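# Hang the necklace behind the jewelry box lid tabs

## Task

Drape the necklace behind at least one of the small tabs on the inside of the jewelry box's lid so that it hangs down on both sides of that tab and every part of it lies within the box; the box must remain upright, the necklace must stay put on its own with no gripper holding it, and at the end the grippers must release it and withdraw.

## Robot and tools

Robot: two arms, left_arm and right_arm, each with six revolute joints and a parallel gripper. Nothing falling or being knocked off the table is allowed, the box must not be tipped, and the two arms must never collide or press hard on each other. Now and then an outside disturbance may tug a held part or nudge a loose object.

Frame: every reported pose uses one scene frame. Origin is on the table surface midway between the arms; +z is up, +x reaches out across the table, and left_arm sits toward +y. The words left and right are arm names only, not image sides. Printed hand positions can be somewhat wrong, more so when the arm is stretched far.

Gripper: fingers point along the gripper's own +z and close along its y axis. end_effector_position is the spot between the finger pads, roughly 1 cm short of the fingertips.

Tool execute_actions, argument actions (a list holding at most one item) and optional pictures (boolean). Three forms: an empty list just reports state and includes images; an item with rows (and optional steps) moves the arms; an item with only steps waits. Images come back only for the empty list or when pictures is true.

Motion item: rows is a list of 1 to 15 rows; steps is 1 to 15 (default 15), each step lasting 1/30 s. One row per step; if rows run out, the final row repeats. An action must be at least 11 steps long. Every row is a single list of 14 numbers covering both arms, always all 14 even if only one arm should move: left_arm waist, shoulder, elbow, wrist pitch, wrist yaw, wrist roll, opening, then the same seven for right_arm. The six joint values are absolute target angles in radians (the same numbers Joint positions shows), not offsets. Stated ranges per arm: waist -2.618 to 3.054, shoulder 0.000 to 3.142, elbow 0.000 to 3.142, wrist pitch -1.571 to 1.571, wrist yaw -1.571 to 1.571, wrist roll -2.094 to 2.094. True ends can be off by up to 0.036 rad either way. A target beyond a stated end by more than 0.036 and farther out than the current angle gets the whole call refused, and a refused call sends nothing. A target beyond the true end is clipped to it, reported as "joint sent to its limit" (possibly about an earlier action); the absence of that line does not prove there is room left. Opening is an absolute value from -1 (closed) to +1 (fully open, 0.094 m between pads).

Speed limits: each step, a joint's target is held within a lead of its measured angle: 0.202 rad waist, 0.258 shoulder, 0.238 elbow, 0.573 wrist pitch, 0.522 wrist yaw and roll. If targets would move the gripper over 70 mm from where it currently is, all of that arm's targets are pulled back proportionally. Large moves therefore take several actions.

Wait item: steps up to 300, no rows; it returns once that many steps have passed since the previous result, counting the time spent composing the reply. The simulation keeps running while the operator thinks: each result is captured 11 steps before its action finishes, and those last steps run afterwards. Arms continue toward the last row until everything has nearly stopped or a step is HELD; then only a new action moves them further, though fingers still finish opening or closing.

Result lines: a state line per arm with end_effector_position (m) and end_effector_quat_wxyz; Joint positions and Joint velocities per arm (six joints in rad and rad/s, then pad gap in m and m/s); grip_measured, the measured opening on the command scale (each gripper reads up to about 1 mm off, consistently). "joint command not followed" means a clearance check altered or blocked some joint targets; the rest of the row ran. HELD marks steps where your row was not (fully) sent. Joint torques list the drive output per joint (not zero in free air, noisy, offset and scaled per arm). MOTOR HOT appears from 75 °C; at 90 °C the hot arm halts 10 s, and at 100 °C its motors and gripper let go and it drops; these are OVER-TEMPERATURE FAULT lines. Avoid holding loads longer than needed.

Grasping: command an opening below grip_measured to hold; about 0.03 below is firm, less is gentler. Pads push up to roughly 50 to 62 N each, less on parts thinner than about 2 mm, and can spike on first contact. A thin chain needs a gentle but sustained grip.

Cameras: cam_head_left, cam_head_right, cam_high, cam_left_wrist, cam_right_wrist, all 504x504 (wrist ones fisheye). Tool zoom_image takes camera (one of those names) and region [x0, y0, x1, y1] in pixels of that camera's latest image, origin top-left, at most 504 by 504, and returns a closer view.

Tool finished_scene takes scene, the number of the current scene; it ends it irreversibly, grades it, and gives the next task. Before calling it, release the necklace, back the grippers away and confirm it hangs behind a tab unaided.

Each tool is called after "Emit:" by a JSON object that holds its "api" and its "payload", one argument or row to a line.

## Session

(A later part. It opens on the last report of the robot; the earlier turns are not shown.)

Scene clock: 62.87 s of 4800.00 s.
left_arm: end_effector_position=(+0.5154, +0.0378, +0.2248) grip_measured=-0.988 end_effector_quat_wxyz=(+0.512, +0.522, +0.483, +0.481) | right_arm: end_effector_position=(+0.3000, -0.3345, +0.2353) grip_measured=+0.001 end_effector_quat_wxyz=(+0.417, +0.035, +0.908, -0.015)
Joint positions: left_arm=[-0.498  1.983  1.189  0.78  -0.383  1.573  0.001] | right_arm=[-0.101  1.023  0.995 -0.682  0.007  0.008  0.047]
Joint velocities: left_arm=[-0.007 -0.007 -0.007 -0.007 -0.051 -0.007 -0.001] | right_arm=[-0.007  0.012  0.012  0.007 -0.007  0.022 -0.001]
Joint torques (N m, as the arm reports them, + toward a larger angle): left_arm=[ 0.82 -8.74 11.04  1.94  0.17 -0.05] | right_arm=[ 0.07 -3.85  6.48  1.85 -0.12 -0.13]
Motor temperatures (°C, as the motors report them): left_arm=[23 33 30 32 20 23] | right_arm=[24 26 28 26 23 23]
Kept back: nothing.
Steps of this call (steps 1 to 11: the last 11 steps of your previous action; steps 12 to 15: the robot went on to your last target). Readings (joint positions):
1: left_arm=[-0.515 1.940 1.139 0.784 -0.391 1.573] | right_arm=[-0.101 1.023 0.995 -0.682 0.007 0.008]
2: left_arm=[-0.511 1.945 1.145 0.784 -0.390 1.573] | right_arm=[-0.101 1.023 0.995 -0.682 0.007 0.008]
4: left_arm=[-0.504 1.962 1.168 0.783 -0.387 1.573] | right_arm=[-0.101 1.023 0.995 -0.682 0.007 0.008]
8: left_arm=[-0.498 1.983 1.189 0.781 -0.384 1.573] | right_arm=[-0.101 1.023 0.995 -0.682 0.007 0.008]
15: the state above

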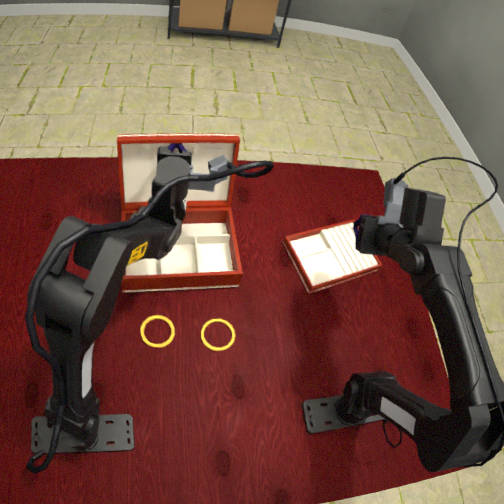

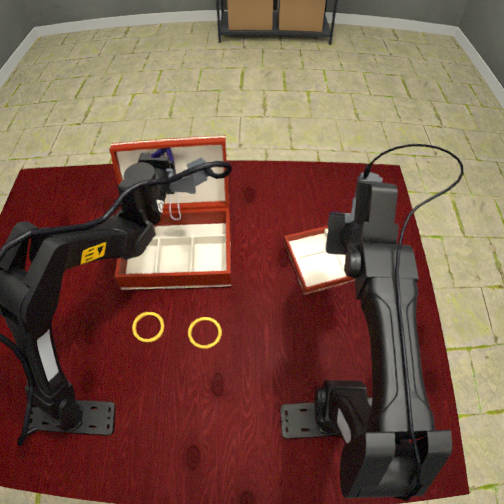

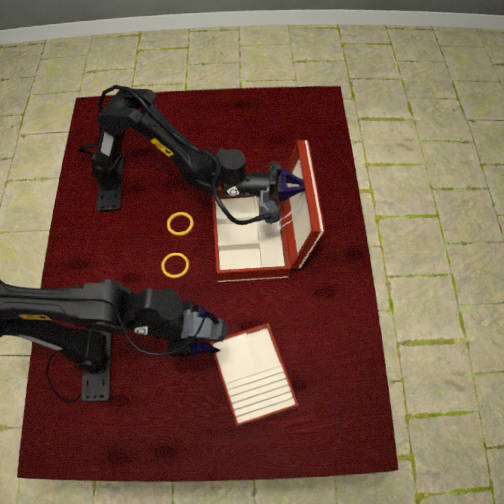

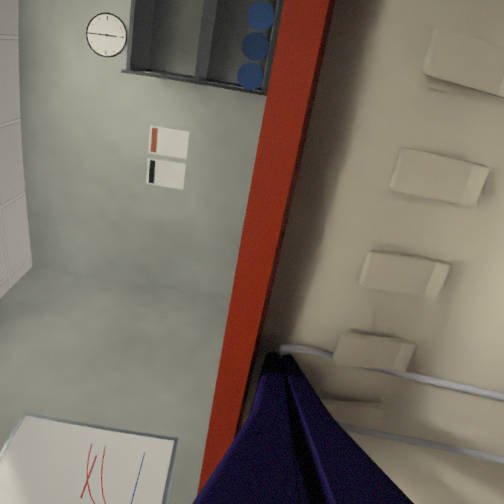

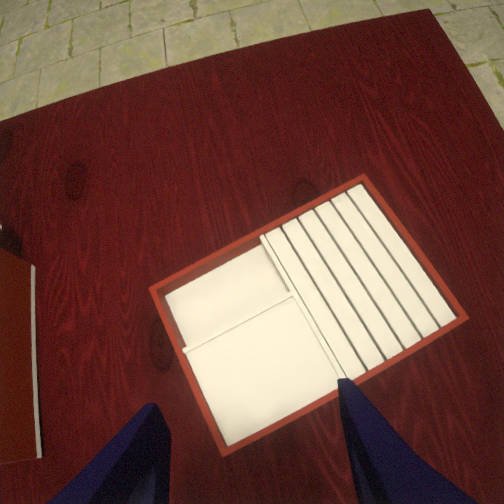

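Emit:
{"api": "execute_actions", "payload": {
  "actions": [
    {"rows":[[-0.498,1.983,1.189,0.78,-0.383,1.571,-0.88,-0.1,1.0,1.0,-0.7,0,0,0]],"steps":12}
  ]
}}

Emit:
{"api": "execute_actions", "payload": {
  "actions": [
    {"steps":15}
  ],
  "pictures": true
}}

Emit:
{"api": "zoom_image", "payload": {
  "camera": "cam_left_wrist",
  "region": [230,280,480,504]
}}

Scene clock: 64.13 s of 4800.00 s.
left_arm: end_effector_position=(+0.5154, +0.0378, +0.2249) grip_measured=-0.923 end_effector_quat_wxyz=(+0.513, +0.522, +0.483, +0.481) | right_arm: end_effector_position=(+0.3000, -0.3345, +0.2353) grip_measured=+0.001 end_effector_quat_wxyz=(+0.417, +0.035, +0.908, -0.015)
Joint positions: left_arm=[-0.498  1.983  1.189  0.78  -0.383  1.573  0.004] | right_arm=[-0.101  1.023  0.995 -0.682  0.007  0.008  0.047]
Joint velocities: left_arm=[-0.027  0.017 -0.002  0.051  0.081  0.051  0.085] | right_arm=[ 0.007  0.002  0.002 -0.066 -0.022  0.007 -0.001]
Joint torques (N m, as the arm reports them, + toward a larger angle): left_arm=[-0.03 -9.83  8.42  2.09  0.02 -0.03] | right_arm=[ 0.24 -4.01  6.6   1.79 -0.06 -0.09]
Motor temperatures (°C, as the motors report them): left_arm=[23 33 31 32 20 23] | right_arm=[24 26 28 26 23 23]
Steps of this call (steps 1 to 15: the robot went on to your last target; steps 16 to 37: nothing new was sent; step 38: the first step of this action). Readings (joint positions):
38: the state above

Scene clock: 64.63 s of 4800.00 s.
left_arm: end_effector_position=(+0.5154, +0.0378, +0.2252) grip_measured=-0.882 end_effector_quat_wxyz=(+0.513, +0.522, +0.483, +0.481) | right_arm: end_effector_position=(+0.3000, -0.3345, +0.2353) grip_measured=+0.001 end_effector_quat_wxyz=(+0.417, +0.035, +0.908, -0.015)
Joint positions: left_arm=[-0.498  1.983  1.189  0.781 -0.383  1.573  0.006] | right_arm=[-0.101  1.023  0.995 -0.682  0.007  0.008  0.047]
Joint velocities: left_arm=[-0.007 -0.012 -0.012  0.066  0.037 -0.037  0.   ] | right_arm=[-0.012 -0.022  0.017  0.007  0.007  0.007  0.   ]
Joint torques (N m, as the arm reports them, + toward a larger angle): left_arm=[ 0.02 -9.72  8.43  2.11  0.03 -0.07] | right_arm=[ 0.35 -3.98  6.47  1.82 -0.12 -0.08]
Motor temperatures (°C, as the motors report them): left_arm=[23 33 31 32 20 23] | right_arm=[24 26 28 26 23 23]
Kept back: nothing.
Steps of this call (steps 1 to 11: the last 11 steps of your previous action; steps 12 to 15: the robot went on to your last target). Readings (joint positions):
1: left_arm=[-0.498 1.983 1.189 0.781 -0.383 1.573] | right_arm=[-0.101 1.023 0.995 -0.682 0.007 0.008]
2: left_arm=[-0.498 1.983 1.189 0.781 -0.383 1.573] | right_arm=[-0.101 1.023 0.995 -0.682 0.007 0.008]
4: left_arm=[-0.498 1.983 1.189 0.781 -0.383 1.573] | right_arm=[-0.101 1.023 0.995 -0.682 0.007 0.008]
8: left_arm=[-0.498 1.983 1.189 0.781 -0.383 1.573] | right_arm=[-0.101 1.023 0.995 -0.682 0.007 0.008]
15: the state above
All arms were judged still, so your last target was given up. Only a new action makes them travel on or press farther. Fingers that are still opening or closing keep moving.

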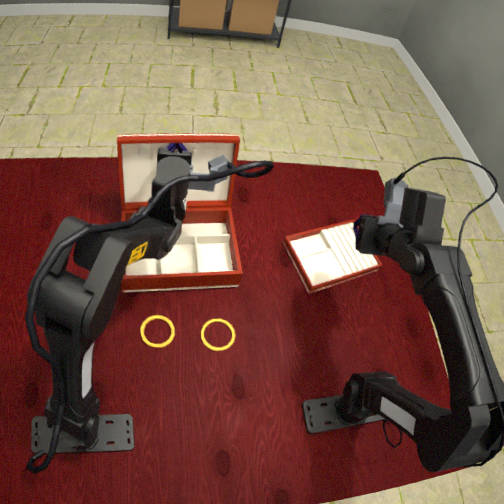

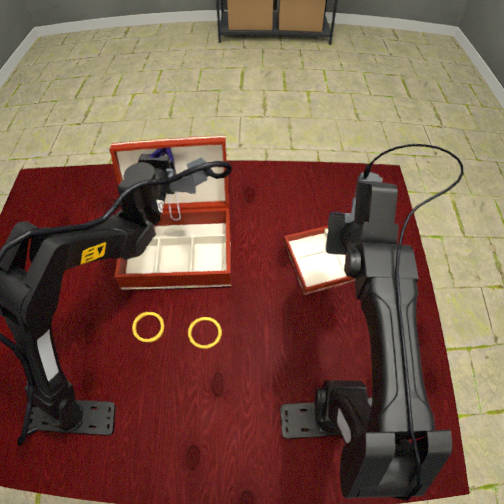

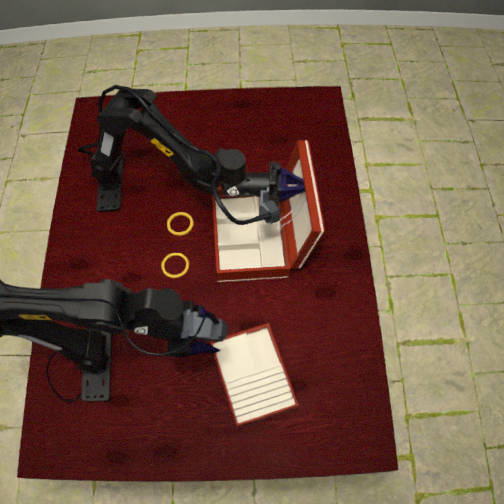

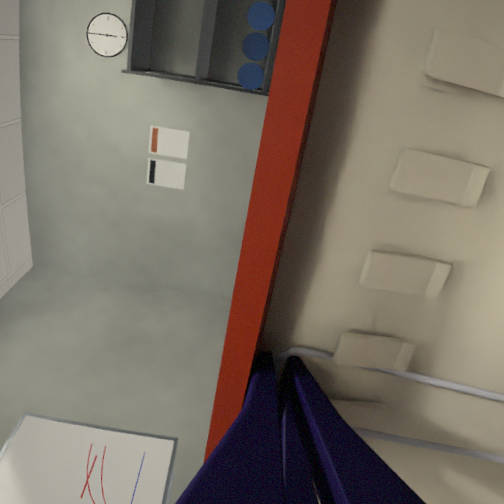

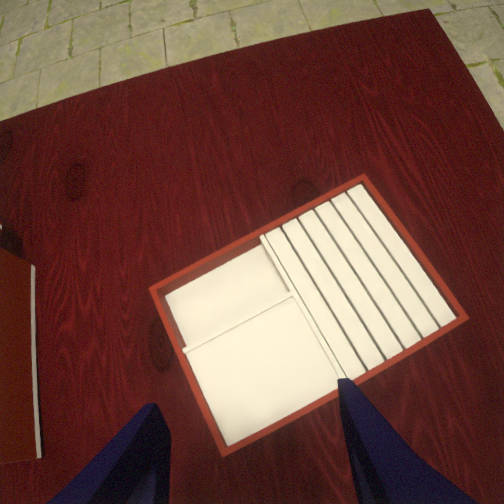

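Region (230, 280, 480, 504) of cam_left_wrist's 504x504 image, scaled by 2.016, with more detail than that image has; it fills the top 452 rows of this view, and the rest is white.

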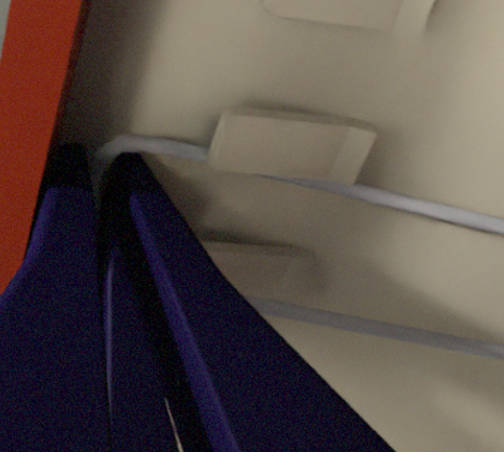

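Emit:
{"api": "execute_actions", "payload": {
  "actions": [
    {"rows":[[-0.503,1.965,1.15,0.78,-0.39,1.571,-0.88,-0.1,1.0,1.0,-0.7,0,0,0],[-0.506,1.955,1.135,0.78,-0.393,1.571,-0.88,-0.1,1.0,1.0,-0.7,0,0,0],[-0.51,1.945,1.12,0.78,-0.397,1.571,-0.88,-0.1,1.0,1.0,-0.7,0,0,0]],"steps":12}
  ]
}}

Emit:
{"api": "execute_actions", "payload": {
  "actions": [
    {"steps":15}
  ],
  "pictures": true
}}

Emit:
{"api": "zoom_image", "payload": {
  "camera": "cam_left_wrist",
  "region": [230,280,480,504]
}}

Scene clock: 65.23 s of 4800.00 s.
left_arm: end_effector_position=(+0.5151, +0.0379, +0.2246) grip_measured=-0.882 end_effector_quat_wxyz=(+0.513, +0.522, +0.483, +0.481) | right_arm: end_effector_position=(+0.3000, -0.3345, +0.2353) grip_measured=+0.001 end_effector_quat_wxyz=(+0.417, +0.035, +0.908, -0.015)
Joint positions: left_arm=[-0.498  1.983  1.187  0.783 -0.383  1.573  0.006] | right_arm=[-0.101  1.023  0.995 -0.682  0.007  0.008  0.047]
Joint velocities: left_arm=[ 0.002 -0.002 -0.105  0.139  0.022 -0.007 -0.   ] | right_arm=[ 0.012 -0.017 -0.007 -0.022  0.051  0.022  0.   ]
Joint torques (N m, as the arm reports them, + toward a larger angle): left_arm=[ -0.29 -11.08   5.73   1.97  -0.06  -0.05] | right_arm=[ 0.07 -3.95  6.62  1.78 -0.07 -0.11]
Motor temperatures (°C, as the motors report them): left_arm=[23 34 31 32 20 23] | right_arm=[24 26 28 26 23 23]
Steps of this call (steps 1 to 17: nothing new was sent; step 18: the first step of this action). Readings (joint positions):
18: the state above

Scene clock: 65.73 s of 4800.00 s.
left_arm: end_effector_position=(+0.5066, +0.0398, +0.2195) grip_measured=-0.882 end_effector_quat_wxyz=(+0.509, +0.526, +0.484, +0.479) | right_arm: end_effector_position=(+0.3000, -0.3345, +0.2353) grip_measured=+0.001 end_effector_quat_wxyz=(+0.417, +0.035, +0.908, -0.015)
Joint positions: left_arm=[-0.503  1.959  1.143  0.792 -0.386  1.573  0.006] | right_arm=[-0.101  1.023  0.995 -0.682  0.007  0.008  0.047]
Joint velocities: left_arm=[-0.012 -0.017 -0.012 -0.051 -0.022 -0.022 -0.001] | right_arm=[ 0.017 -0.007 -0.012 -0.007  0.007 -0.037 -0.   ]
Joint torques (N m, as the arm reports them, + toward a larger angle): left_arm=[ -0.5  -10.64   6.43   2.    -0.1   -0.06] | right_arm=[ 0.02 -3.8   6.64  1.82 -0.13 -0.07]
Motor temperatures (°C, as the motors report them): left_arm=[23 34 31 32 20 23] | right_arm=[24 26 28 26 23 23]
Kept back: nothing.
Steps of this call (steps 1 to 11: the last 11 steps of your previous action; steps 12 to 15: the robot went on to your last target). Readings (joint positions):
1: left_arm=[-0.498 1.980 1.181 0.785 -0.383 1.573] | right_arm=[-0.101 1.023 0.995 -0.682 0.007 0.008]
2: left_arm=[-0.498 1.975 1.170 0.786 -0.383 1.573] | right_arm=[-0.101 1.023 0.995 -0.682 0.007 0.008]
4: left_arm=[-0.500 1.965 1.148 0.791 -0.384 1.573] | right_arm=[-0.101 1.023 0.995 -0.682 0.007 0.008]
8: left_arm=[-0.503 1.959 1.143 0.792 -0.386 1.573] | right_arm=[-0.101 1.023 0.995 -0.682 0.007 0.008]
15: the state above

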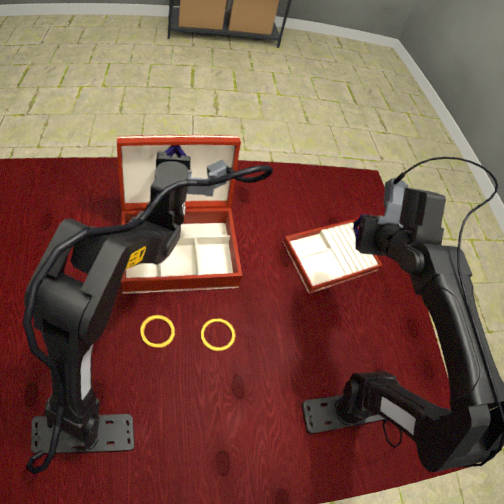

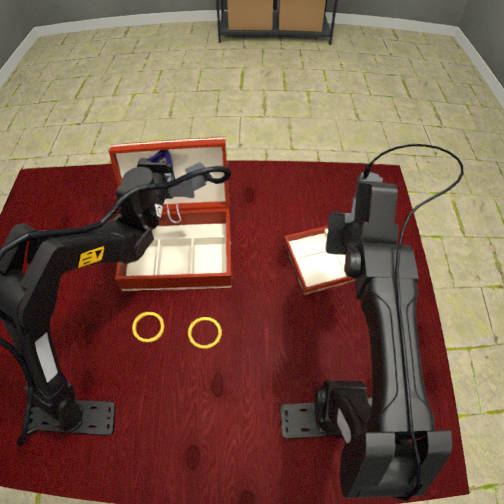

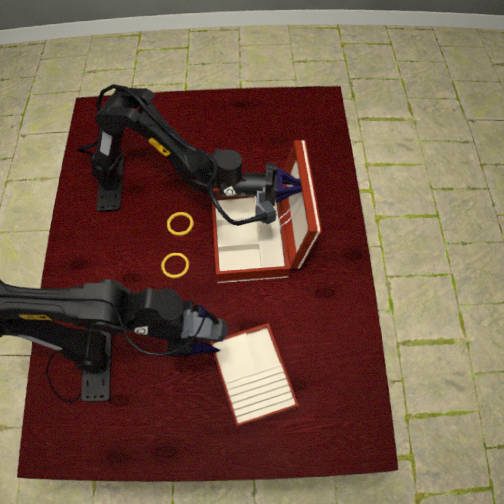

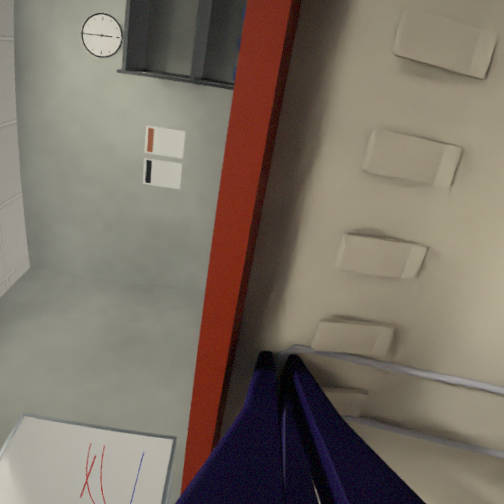

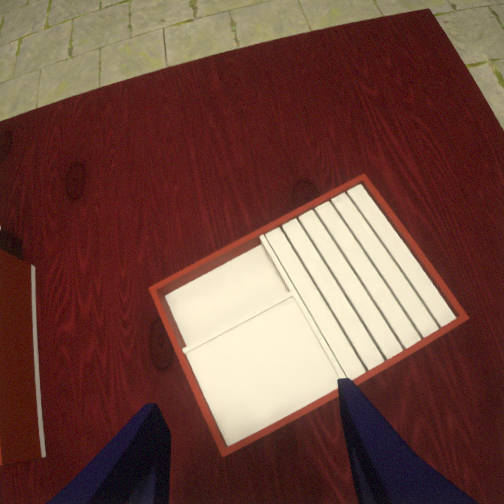

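Region (230, 280, 480, 504) of cam_left_wrist's 504x504 image, scaled by 2.016, with more detail than that image has; it fills the top 452 rows of this view, and the rest is white.

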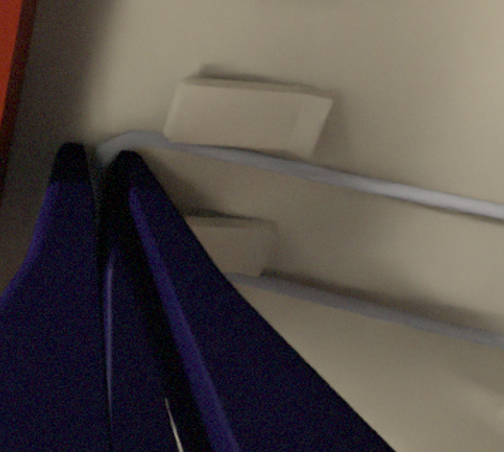

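Emit:
{"api": "execute_actions", "payload": {
  "actions": [
    {"rows":[[-0.503,1.96,1.143,0.79,-0.386,1.571,-1,-0.1,1.0,1.0,-0.7,0,0,0],[-0.503,1.96,1.143,0.79,-0.386,1.571,-1,-0.1,1.0,1.0,-0.7,0,0,0],[-0.503,1.96,1.143,0.79,-0.386,1.571,-1,-0.1,1.0,1.0,-0.7,0,0,0],[-0.503,1.96,1.143,0.79,-0.386,1.571,-1,-0.1,1.0,1.0,-0.7,0,0,0],[-0.503,1.96,1.143,0.79,-0.386,1.571,-1,-0.1,1.0,1.0,-0.7,0,0,0],[-0.503,1.96,1.143,0.79,-0.386,1.571,-1,-0.1,1.0,1.0,-0.7,0,0,0],[-0.503,1.96,1.17,0.79,-0.386,1.571,-1,-0.1,1.0,1.0,-0.7,0,0,0],[-0.50,1.97,1.19,0.785,-0.384,1.571,-1,-0.1,1.0,1.0,-0.7,0,0,0],[-0.497,1.98,1.205,0.78,-0.382,1.571,-1,-0.1,1.0,1.0,-0.7,0,0,0],[-0.495,1.99,1.218,0.77,-0.38,1.571,-1,-0.1,1.0,1.0,-0.7,0,0,0]],"steps":15}
  ]
}}

Emit:
{"api": "execute_actions", "payload": {
  "actions": [
    {"steps":15}
  ],
  "pictures": true
}}

Emit:
{"api": "zoom_image", "payload": {
  "camera": "cam_left_wrist",
  "region": [230,280,480,504]
}}

Scene clock: 69.63 s of 4800.00 s.
left_arm: end_effector_position=(+0.5066, +0.0398, +0.2196) grip_measured=-0.989 end_effector_quat_wxyz=(+0.509, +0.526, +0.484, +0.479) | right_arm: end_effector_position=(+0.3000, -0.3345, +0.2353) grip_measured=+0.001 end_effector_quat_wxyz=(+0.417, +0.035, +0.908, -0.015)
Joint positions: left_arm=[-0.503  1.959  1.143  0.792 -0.386  1.573  0.001] | right_arm=[-0.101  1.023  0.995 -0.682  0.007  0.008  0.047]
Joint velocities: left_arm=[ 0.012 -0.002 -0.007  0.037  0.022 -0.022 -0.   ] | right_arm=[-0.007  0.022 -0.007  0.022  0.022 -0.022  0.001]
Joint torques (N m, as the arm reports them, + toward a larger angle): left_arm=[ 0.   -9.56  8.43  2.13  0.04 -0.06] | right_arm=[ 0.15 -3.84  6.5   1.8  -0.11 -0.12]
Motor temperatures (°C, as the motors report them): left_arm=[23 36 30 32 20 23] | right_arm=[24 26 28 26 23 23]
Steps of this call (steps 1 to 15: the robot went on to your last target; steps 16 to 113: nothing new was sent; steps 114 to 117: the first 4 steps of this action). Readings (joint positions):
114: left_arm=[-0.503 1.959 1.143 0.792 -0.386 1.573] | right_arm=[-0.101 1.023 0.995 -0.682 0.007 0.008]
115: left_arm=[-0.503 1.959 1.143 0.792 -0.386 1.573] | right_arm=[-0.101 1.023 0.995 -0.682 0.007 0.008]
117: the state above

Scene clock: 70.13 s of 4800.00 s.
left_arm: end_effector_position=(+0.5130, +0.0367, +0.2288) grip_measured=-0.989 end_effector_quat_wxyz=(+0.515, +0.520, +0.482, +0.482) | right_arm: end_effector_position=(+0.3000, -0.3345, +0.2353) grip_measured=+0.001 end_effector_quat_wxyz=(+0.417, +0.035, +0.908, -0.015)
Joint positions: left_arm=[-0.503  1.973  1.185  0.782 -0.386  1.573  0.001] | right_arm=[-0.101  1.023  0.995 -0.682  0.007  0.008  0.047]
Joint velocities: left_arm=[-0.012 -0.007  0.012 -0.051  0.051  0.037 -0.   ] | right_arm=[ 0.012  0.002 -0.017 -0.007  0.037 -0.037 -0.   ]
Joint torques (N m, as the arm reports them, + toward a larger angle): left_arm=[ 0.62 -8.49 11.28  2.    0.11 -0.05] | right_arm=[ 0.01 -3.94  6.63  1.85 -0.09 -0.07]
Motor temperatures (°C, as the motors report them): left_arm=[23 36 30 32 20 23] | right_arm=[24 26 28 26 23 23]
Kept back: nothing.
Steps of this call (steps 1 to 11: the last 11 steps of your previous action; steps 12 to 15: the robot went on to your last target). Readings (joint positions):
1: left_arm=[-0.503 1.959 1.143 0.792 -0.386 1.573] | right_arm=[-0.101 1.023 0.995 -0.682 0.007 0.008]
2: left_arm=[-0.503 1.959 1.143 0.792 -0.386 1.573] | right_arm=[-0.101 1.023 0.995 -0.682 0.007 0.008]
4: left_arm=[-0.503 1.959 1.144 0.792 -0.386 1.573] | right_arm=[-0.101 1.023 0.995 -0.682 0.007 0.008]
8: left_arm=[-0.503 1.972 1.179 0.786 -0.386 1.573] | right_arm=[-0.101 1.023 0.995 -0.682 0.007 0.008]
15: the state above

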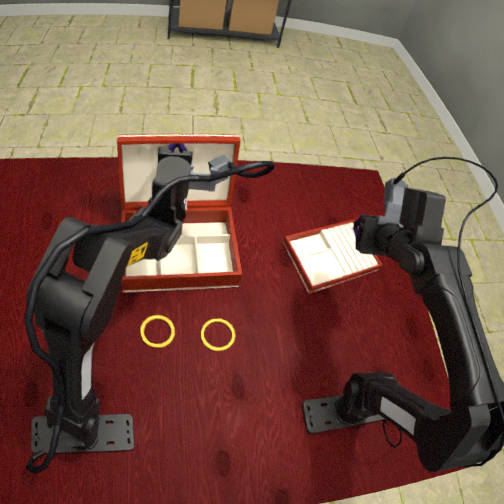

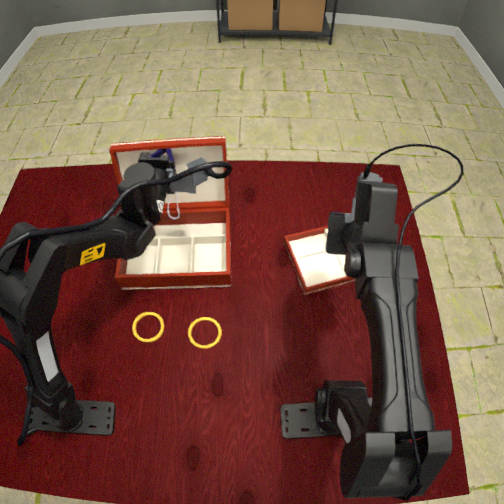

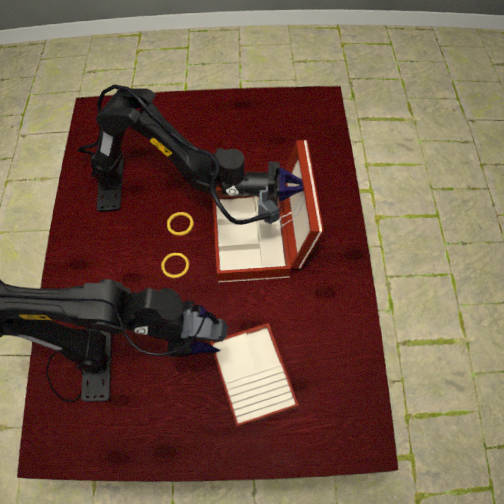

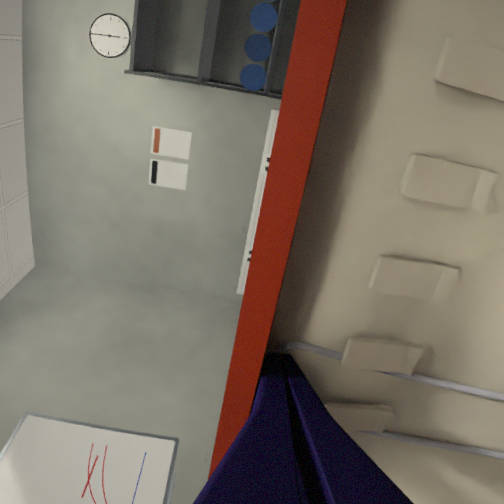

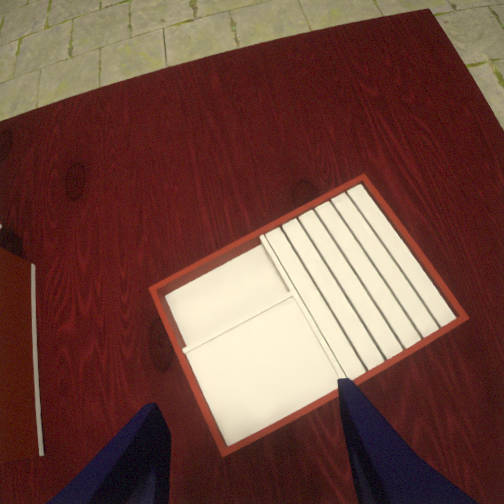

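Region (230, 280, 480, 504) of cam_left_wrist's 504x504 image, scaled by 2.016, with more detail than that image has; it fills the top 452 rows of this view, and the rest is white.

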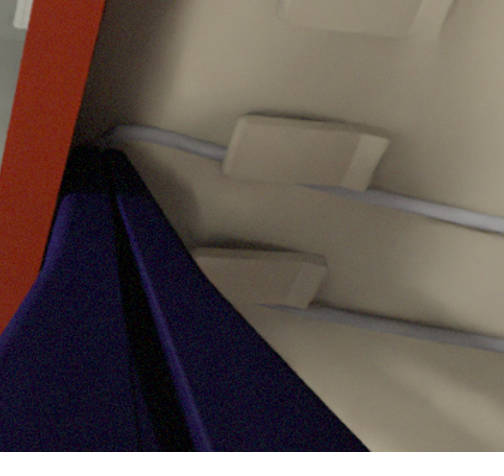

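Emit:
{"api": "execute_actions", "payload": {
  "actions": []
}}

Emit:
{"api": "zoom_image", "payload": {
  "camera": "cam_left_wrist",
  "region": [180,230,480,504]
}}

Scene clock: 71.97 s of 4800.00 s.
left_arm: end_effector_position=(+0.5130, +0.0367, +0.2288) grip_measured=-0.989 end_effector_quat_wxyz=(+0.515, +0.520, +0.482, +0.482) | right_arm: end_effector_position=(+0.3000, -0.3345, +0.2353) grip_measured=+0.001 end_effector_quat_wxyz=(+0.417, +0.035, +0.908, -0.015)
Joint positions: left_arm=[-0.503  1.973  1.185  0.782 -0.386  1.573  0.001] | right_arm=[-0.101  1.023  0.995 -0.682  0.007  0.008  0.047]
Joint velocities: left_arm=[-0.017 -0.002  0.007 -0.066 -0.066 -0.037 -0.001] | right_arm=[ 0.012 -0.017 -0.007 -0.081  0.051 -0.11  -0.001]
Joint torques (N m, as the arm reports them, + toward a larger angle): left_arm=[ 0.6  -8.45 11.33  2.    0.11 -0.06] | right_arm=[ 0.08 -3.82  6.6   1.83 -0.06 -0.11]
Motor temperatures (°C, as the motors report them): left_arm=[23 36 31 32 20 23] | right_arm=[24 26 28 26 23 23]
Kept back: nothing.
Steps of this call (steps 1 to 15: the robot went on to your last target; steps 16 to 55: nothing new was sent). Readings (joint positions):
1: left_arm=[-0.503 1.973 1.185 0.782 -0.386 1.573] | right_arm=[-0.101 1.023 0.995 -0.682 0.007 0.008]
2: left_arm=[-0.503 1.973 1.185 0.782 -0.386 1.573] | right_arm=[-0.101 1.023 0.995 -0.682 0.007 0.008]
4: left_arm=[-0.503 1.973 1.185 0.782 -0.386 1.573] | right_arm=[-0.101 1.023 0.995 -0.682 0.007 0.008]
8: left_arm=[-0.503 1.973 1.185 0.782 -0.386 1.573] | right_arm=[-0.101 1.023 0.995 -0.682 0.007 0.008]
55: the state above
All arms were judged still, so your last target was given up. Only a new action makes them travel on or press farther. Fingers that are still opening or closing keep moving.

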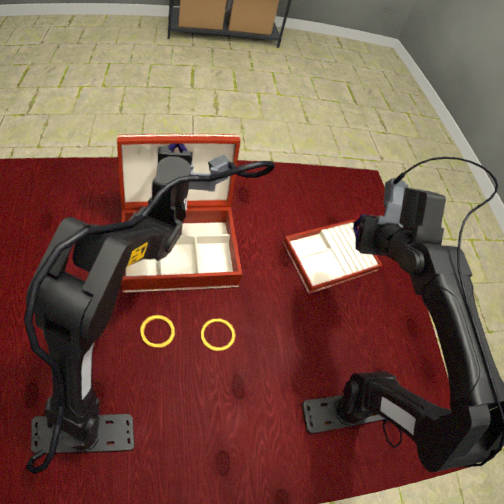

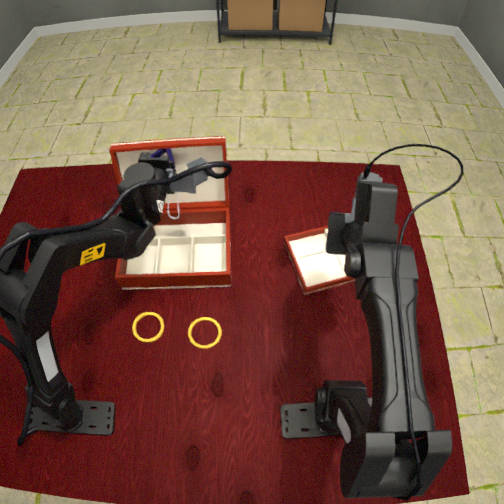

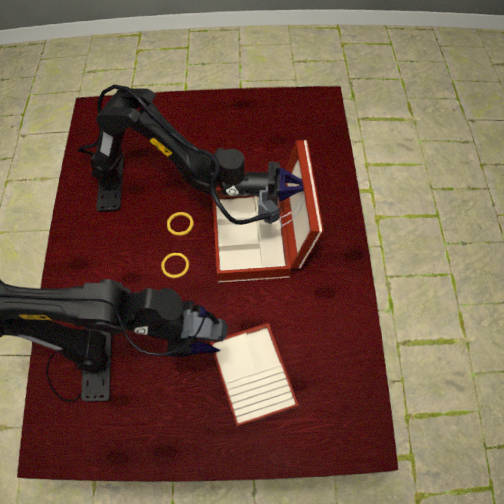

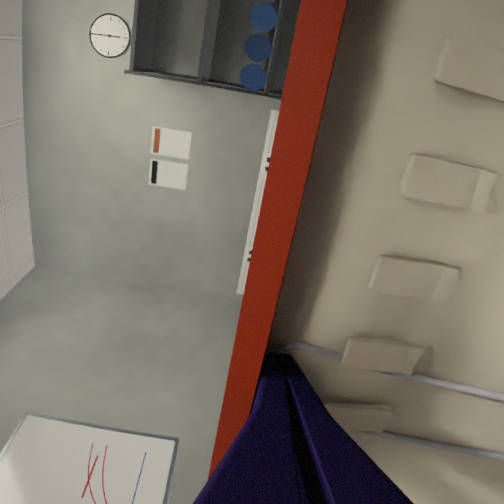

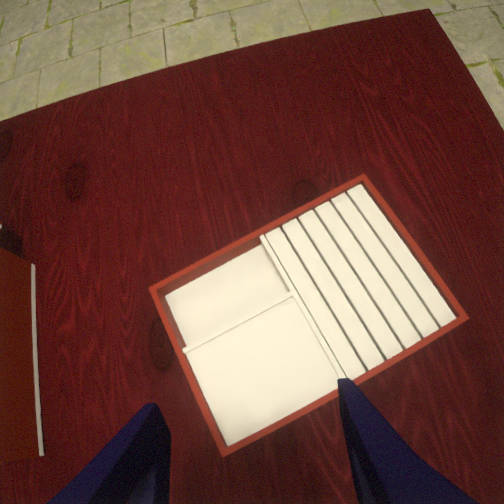

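Region (180, 230, 480, 504) of cam_left_wrist's 504x504 image, scaled by 1.680, with more detail than that image has; it fills the top 460 rows of this view, and the rest is white.

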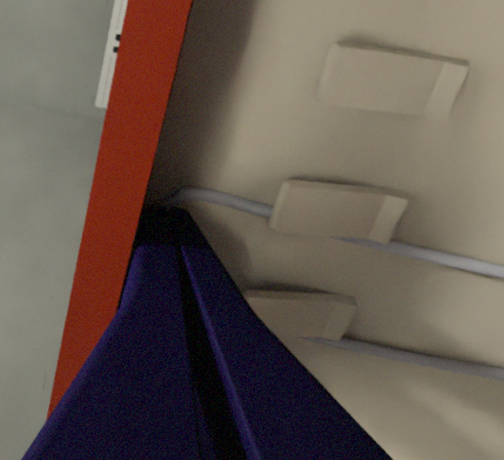

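Emit:
{"api": "execute_actions", "payload": {
  "actions": [
    {"rows":[[-0.475,1.985,1.2,0.77,-0.36,1.571,-1,-0.1,1.0,1.0,-0.7,0,0,0]],"steps":15}
  ]
}}

Emit:
{"api": "execute_actions", "payload": {
  "actions": [
    {"steps":12}
  ],
  "pictures": true
}}

Emit:
{"api": "zoom_image", "payload": {
  "camera": "cam_left_wrist",
  "region": [180,230,480,504]
}}

Scene clock: 73.13 s of 4800.00 s.
left_arm: end_effector_position=(+0.5143, +0.0382, +0.2286) grip_measured=-0.989 end_effector_quat_wxyz=(+0.517, +0.522, +0.480, +0.480) | right_arm: end_effector_position=(+0.3000, -0.3345, +0.2353) grip_measured=+0.001 end_effector_quat_wxyz=(+0.417, +0.035, +0.908, -0.015)
Joint positions: left_arm=[-0.495  1.973  1.185  0.781 -0.371  1.573  0.001] | right_arm=[-0.101  1.023  0.995 -0.682  0.007  0.008  0.047]
Joint velocities: left_arm=[ 0.037 -0.007  0.017  0.051  0.081 -0.051  0.   ] | right_arm=[ 0.012  0.002  0.007 -0.007 -0.125 -0.051 -0.   ]
Joint torques (N m, as the arm reports them, + toward a larger angle): left_arm=[ 1.28 -8.86  9.78  2.03  0.03 -0.06] | right_arm=[ 0.24 -3.88  6.49  1.81 -0.12 -0.13]
Motor temperatures (°C, as the motors report them): left_arm=[23 36 31 33 20 23] | right_arm=[24 26 28 26 23 23]
Steps of this call (steps 1 to 31: nothing new was sent; steps 32 to 35: the first 4 steps of this action). Readings (joint positions):
32: left_arm=[-0.501 1.973 1.185 0.782 -0.384 1.573] | right_arm=[-0.101 1.023 0.995 -0.682 0.007 0.008]
33: left_arm=[-0.499 1.973 1.185 0.782 -0.379 1.573] | right_arm=[-0.101 1.023 0.995 -0.682 0.007 0.008]
35: the state above

Scene clock: 73.53 s of 4800.00 s.
left_arm: end_effector_position=(+0.5148, +0.0388, +0.2285) grip_measured=-0.989 end_effector_quat_wxyz=(+0.517, +0.523, +0.479, +0.479) | right_arm: end_effector_position=(+0.3000, -0.3345, +0.2353) grip_measured=+0.001 end_effector_quat_wxyz=(+0.417, +0.035, +0.908, -0.015)
Joint positions: left_arm=[-0.491  1.973  1.185  0.781 -0.364  1.573  0.001] | right_arm=[-0.101  1.023  0.995 -0.682  0.007  0.008  0.047]
Joint velocities: left_arm=[-0.007 -0.007 -0.002 -0.051 -0.037 -0.066  0.001] | right_arm=[-0.012  0.002 -0.012 -0.022 -0.022  0.007  0.   ]
Joint torques (N m, as the arm reports them, + toward a larger angle): left_arm=[ 1.27 -8.85  9.77  2.02  0.09 -0.05] | right_arm=[ 0.23 -3.95  6.53  1.82 -0.09 -0.1 ]
Motor temperatures (°C, as the motors report them): left_arm=[23 36 31 33 20 23] | right_arm=[24 26 28 26 23 23]
Kept back: nothing.
Steps of this call (steps 1 to 11: the last 11 steps of your previous action; step 12: the robot went on to your last target). Readings (joint positions):
1: left_arm=[-0.493 1.973 1.185 0.781 -0.369 1.573] | right_arm=[-0.101 1.023 0.995 -0.682 0.007 0.008]
2: left_arm=[-0.492 1.973 1.185 0.781 -0.367 1.573] | right_arm=[-0.101 1.023 0.995 -0.682 0.007 0.008]
4: left_arm=[-0.491 1.973 1.185 0.781 -0.365 1.573] | right_arm=[-0.101 1.023 0.995 -0.682 0.007 0.008]
8: left_arm=[-0.491 1.973 1.185 0.781 -0.365 1.573] | right_arm=[-0.101 1.023 0.995 -0.682 0.007 0.008]
12: the state above

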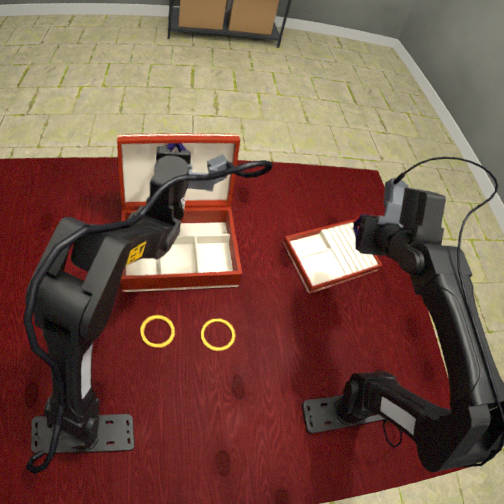

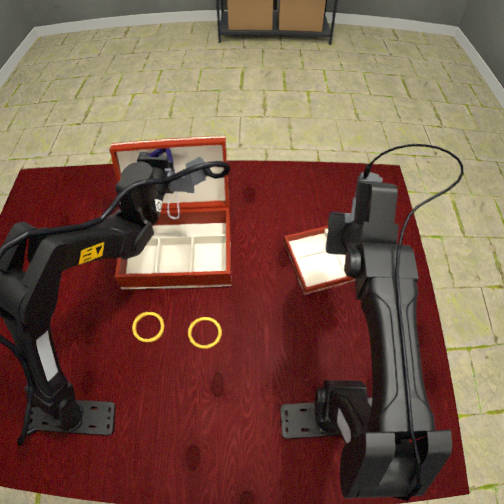

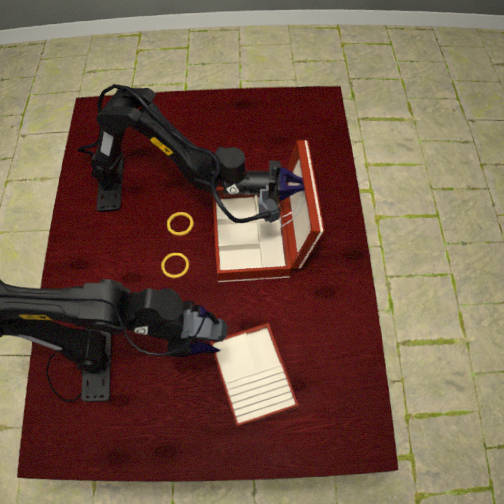

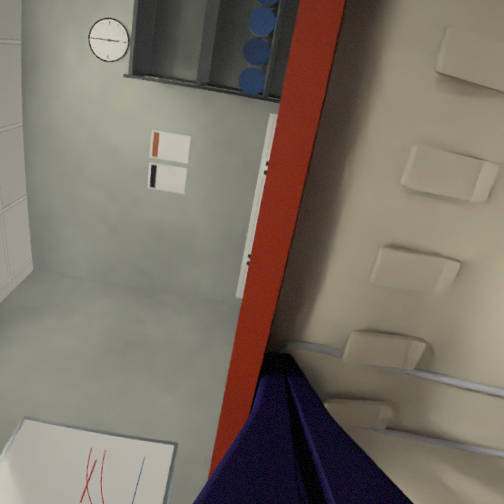

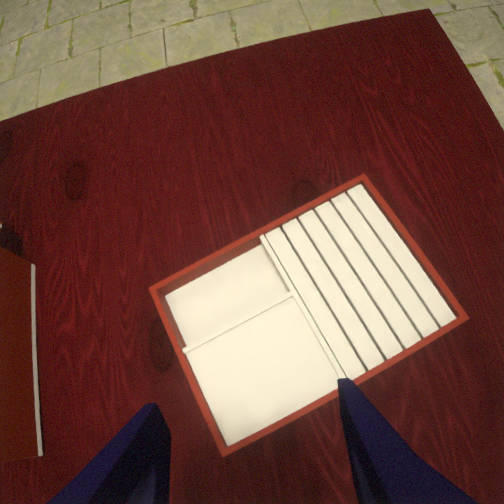

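Region (180, 230, 480, 504) of cam_left_wrist's 504x504 image, scaled by 1.680, with more detail than that image has; it fills the top 460 rows of this view, and the rest is white.

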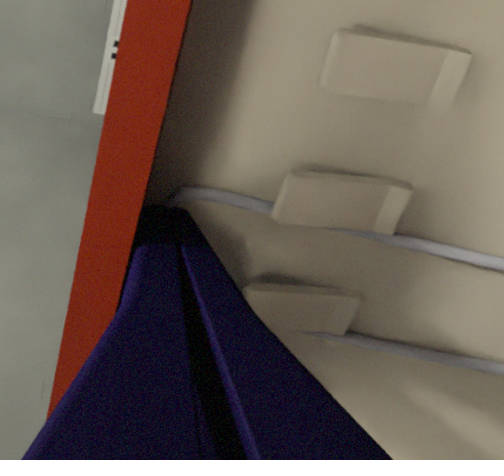

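Emit:
{"api": "execute_actions", "payload": {
  "actions": [
    {"rows":[[-0.485,1.95,1.235,0.62,-0.364,1.571,-1,-0.1,1.0,1.0,-0.7,0,0,0]],"steps":15}
  ]
}}

Emit:
{"api": "execute_actions", "payload": {
  "actions": [
    {"steps":15}
  ],
  "pictures": true
}}

Emit:
{"api": "zoom_image", "payload": {
  "camera": "cam_left_wrist",
  "region": [180,230,480,504]
}}

Scene clock: 74.90 s of 4800.00 s.
left_arm: end_effector_position=(+0.5163, +0.0381, +0.2223) grip_measured=-0.989 end_effector_quat_wxyz=(+0.501, +0.539, +0.486, +0.472) | right_arm: end_effector_position=(+0.3000, -0.3345, +0.2353) grip_measured=+0.001 end_effector_quat_wxyz=(+0.417, +0.035, +0.908, -0.015)
Joint positions: left_arm=[-0.491  1.969  1.204  0.708 -0.364  1.573  0.001] | right_arm=[-0.101  1.023  0.995 -0.682  0.007  0.008  0.047]
Joint velocities: left_arm=[ 0.002 -0.051  0.085 -0.388 -0.022  0.066 -0.   ] | right_arm=[-0.012  0.002 -0.012 -0.007  0.081 -0.007  0.001]
Joint torques (N m, as the arm reports them, + toward a larger angle): left_arm=[  0.49 -10.97  10.73   1.85   0.03  -0.07] | right_arm=[ 0.13 -3.88  6.63  1.84 -0.07 -0.09]
Motor temperatures (°C, as the motors report them): left_arm=[23 36 31 33 20 23] | right_arm=[24 26 28 26 23 23]
Steps of this call (steps 1 to 15: the robot went on to your last target; steps 16 to 37: nothing new was sent; steps 38 to 41: the first 4 steps of this action). Readings (joint positions):
38: left_arm=[-0.491 1.972 1.188 0.765 -0.364 1.573] | right_arm=[-0.101 1.023 0.995 -0.682 0.007 0.008]
39: left_arm=[-0.491 1.971 1.195 0.740 -0.364 1.573] | right_arm=[-0.101 1.023 0.995 -0.682 0.007 0.008]
41: the state above

Scene clock: 75.40 s of 4800.00 s.
left_arm: end_effector_position=(+0.5157, +0.0383, +0.2152) grip_measured=-0.989 end_effector_quat_wxyz=(+0.488, +0.551, +0.490, +0.467) | right_arm: end_effector_position=(+0.3000, -0.3345, +0.2353) grip_measured=+0.001 end_effector_quat_wxyz=(+0.417, +0.035, +0.908, -0.015)
Joint positions: left_arm=[-0.491  1.965  1.208  0.663 -0.364  1.573  0.001] | right_arm=[-0.101  1.023  0.995 -0.682  0.007  0.008  0.047]
Joint velocities: left_arm=[-0.007  0.012 -0.002  0.051 -0.051  0.022 -0.001] | right_arm=[ 0.017 -0.012  0.007 -0.022 -0.007 -0.022 -0.   ]
Joint torques (N m, as the arm reports them, + toward a larger angle): left_arm=[  0.49 -10.87  10.9    1.73   0.    -0.05] | right_arm=[ 0.12 -3.85  6.48  1.82 -0.11 -0.07]
Motor temperatures (°C, as the motors report them): left_arm=[23 36 31 33 20 23] | right_arm=[24 26 28 26 23 23]
Kept back: nothing.
Steps of this call (steps 1 to 11: the last 11 steps of your previous action; steps 12 to 15: the robot went on to your last target). Readings (joint positions):
1: left_arm=[-0.491 1.967 1.206 0.697 -0.364 1.573] | right_arm=[-0.101 1.023 0.995 -0.682 0.007 0.008]
2: left_arm=[-0.491 1.966 1.207 0.688 -0.364 1.573] | right_arm=[-0.101 1.023 0.995 -0.682 0.007 0.008]
4: left_arm=[-0.491 1.965 1.208 0.676 -0.364 1.573] | right_arm=[-0.101 1.023 0.995 -0.682 0.007 0.008]
8: left_arm=[-0.491 1.965 1.208 0.664 -0.364 1.573] | right_arm=[-0.101 1.023 0.995 -0.682 0.007 0.008]
15: the state above

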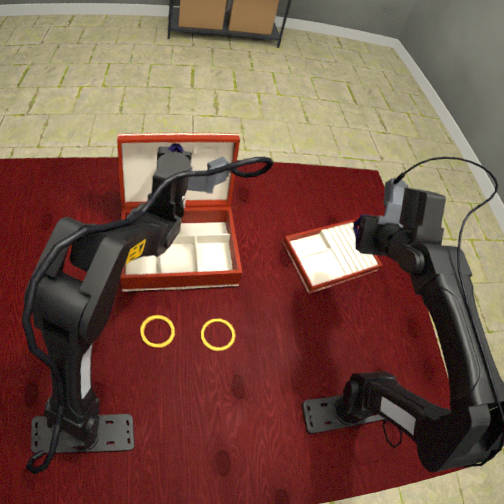

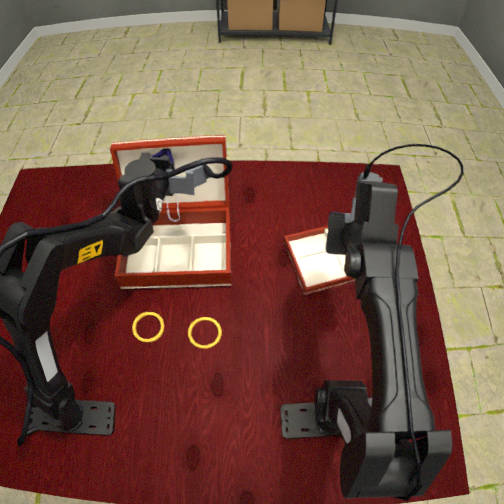

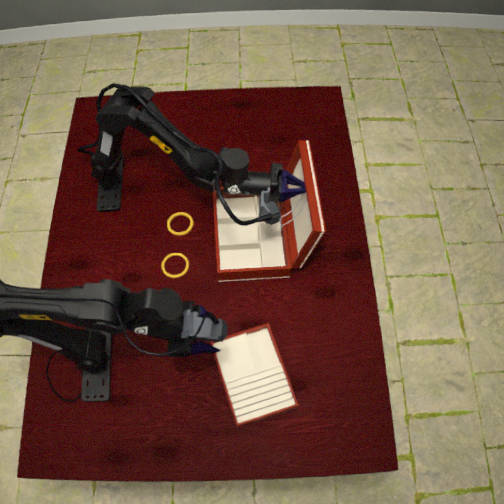

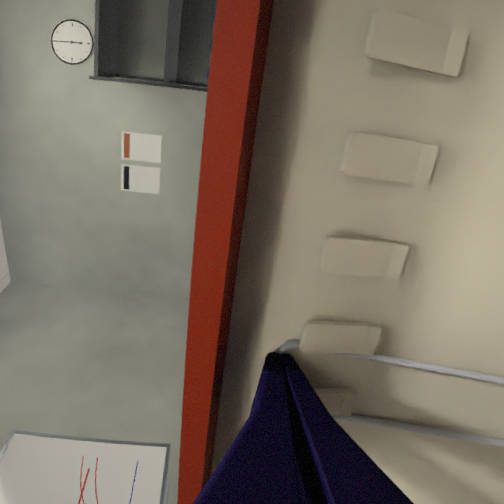

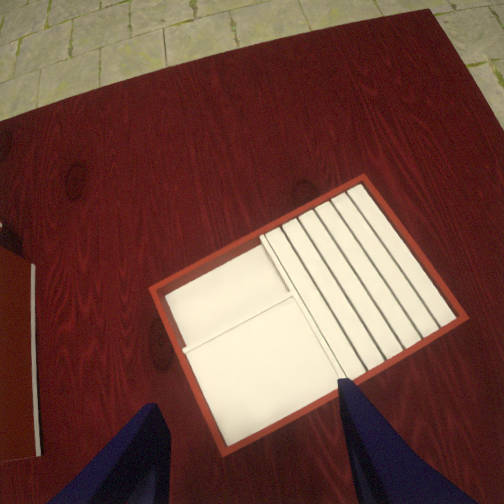

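Region (180, 230, 480, 504) of cam_left_wrist's 504x504 image, scaled by 1.680, with more detail than that image has; it fills the top 460 rows of this view, and the rest is white.

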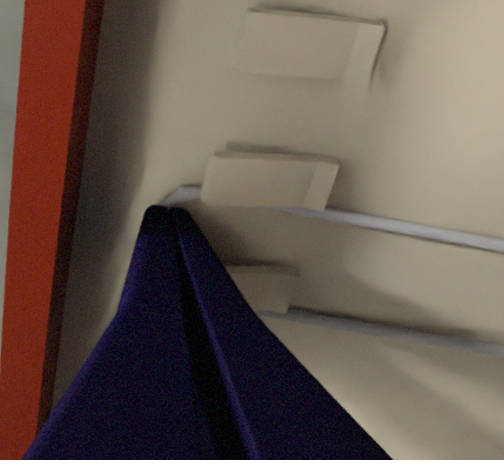

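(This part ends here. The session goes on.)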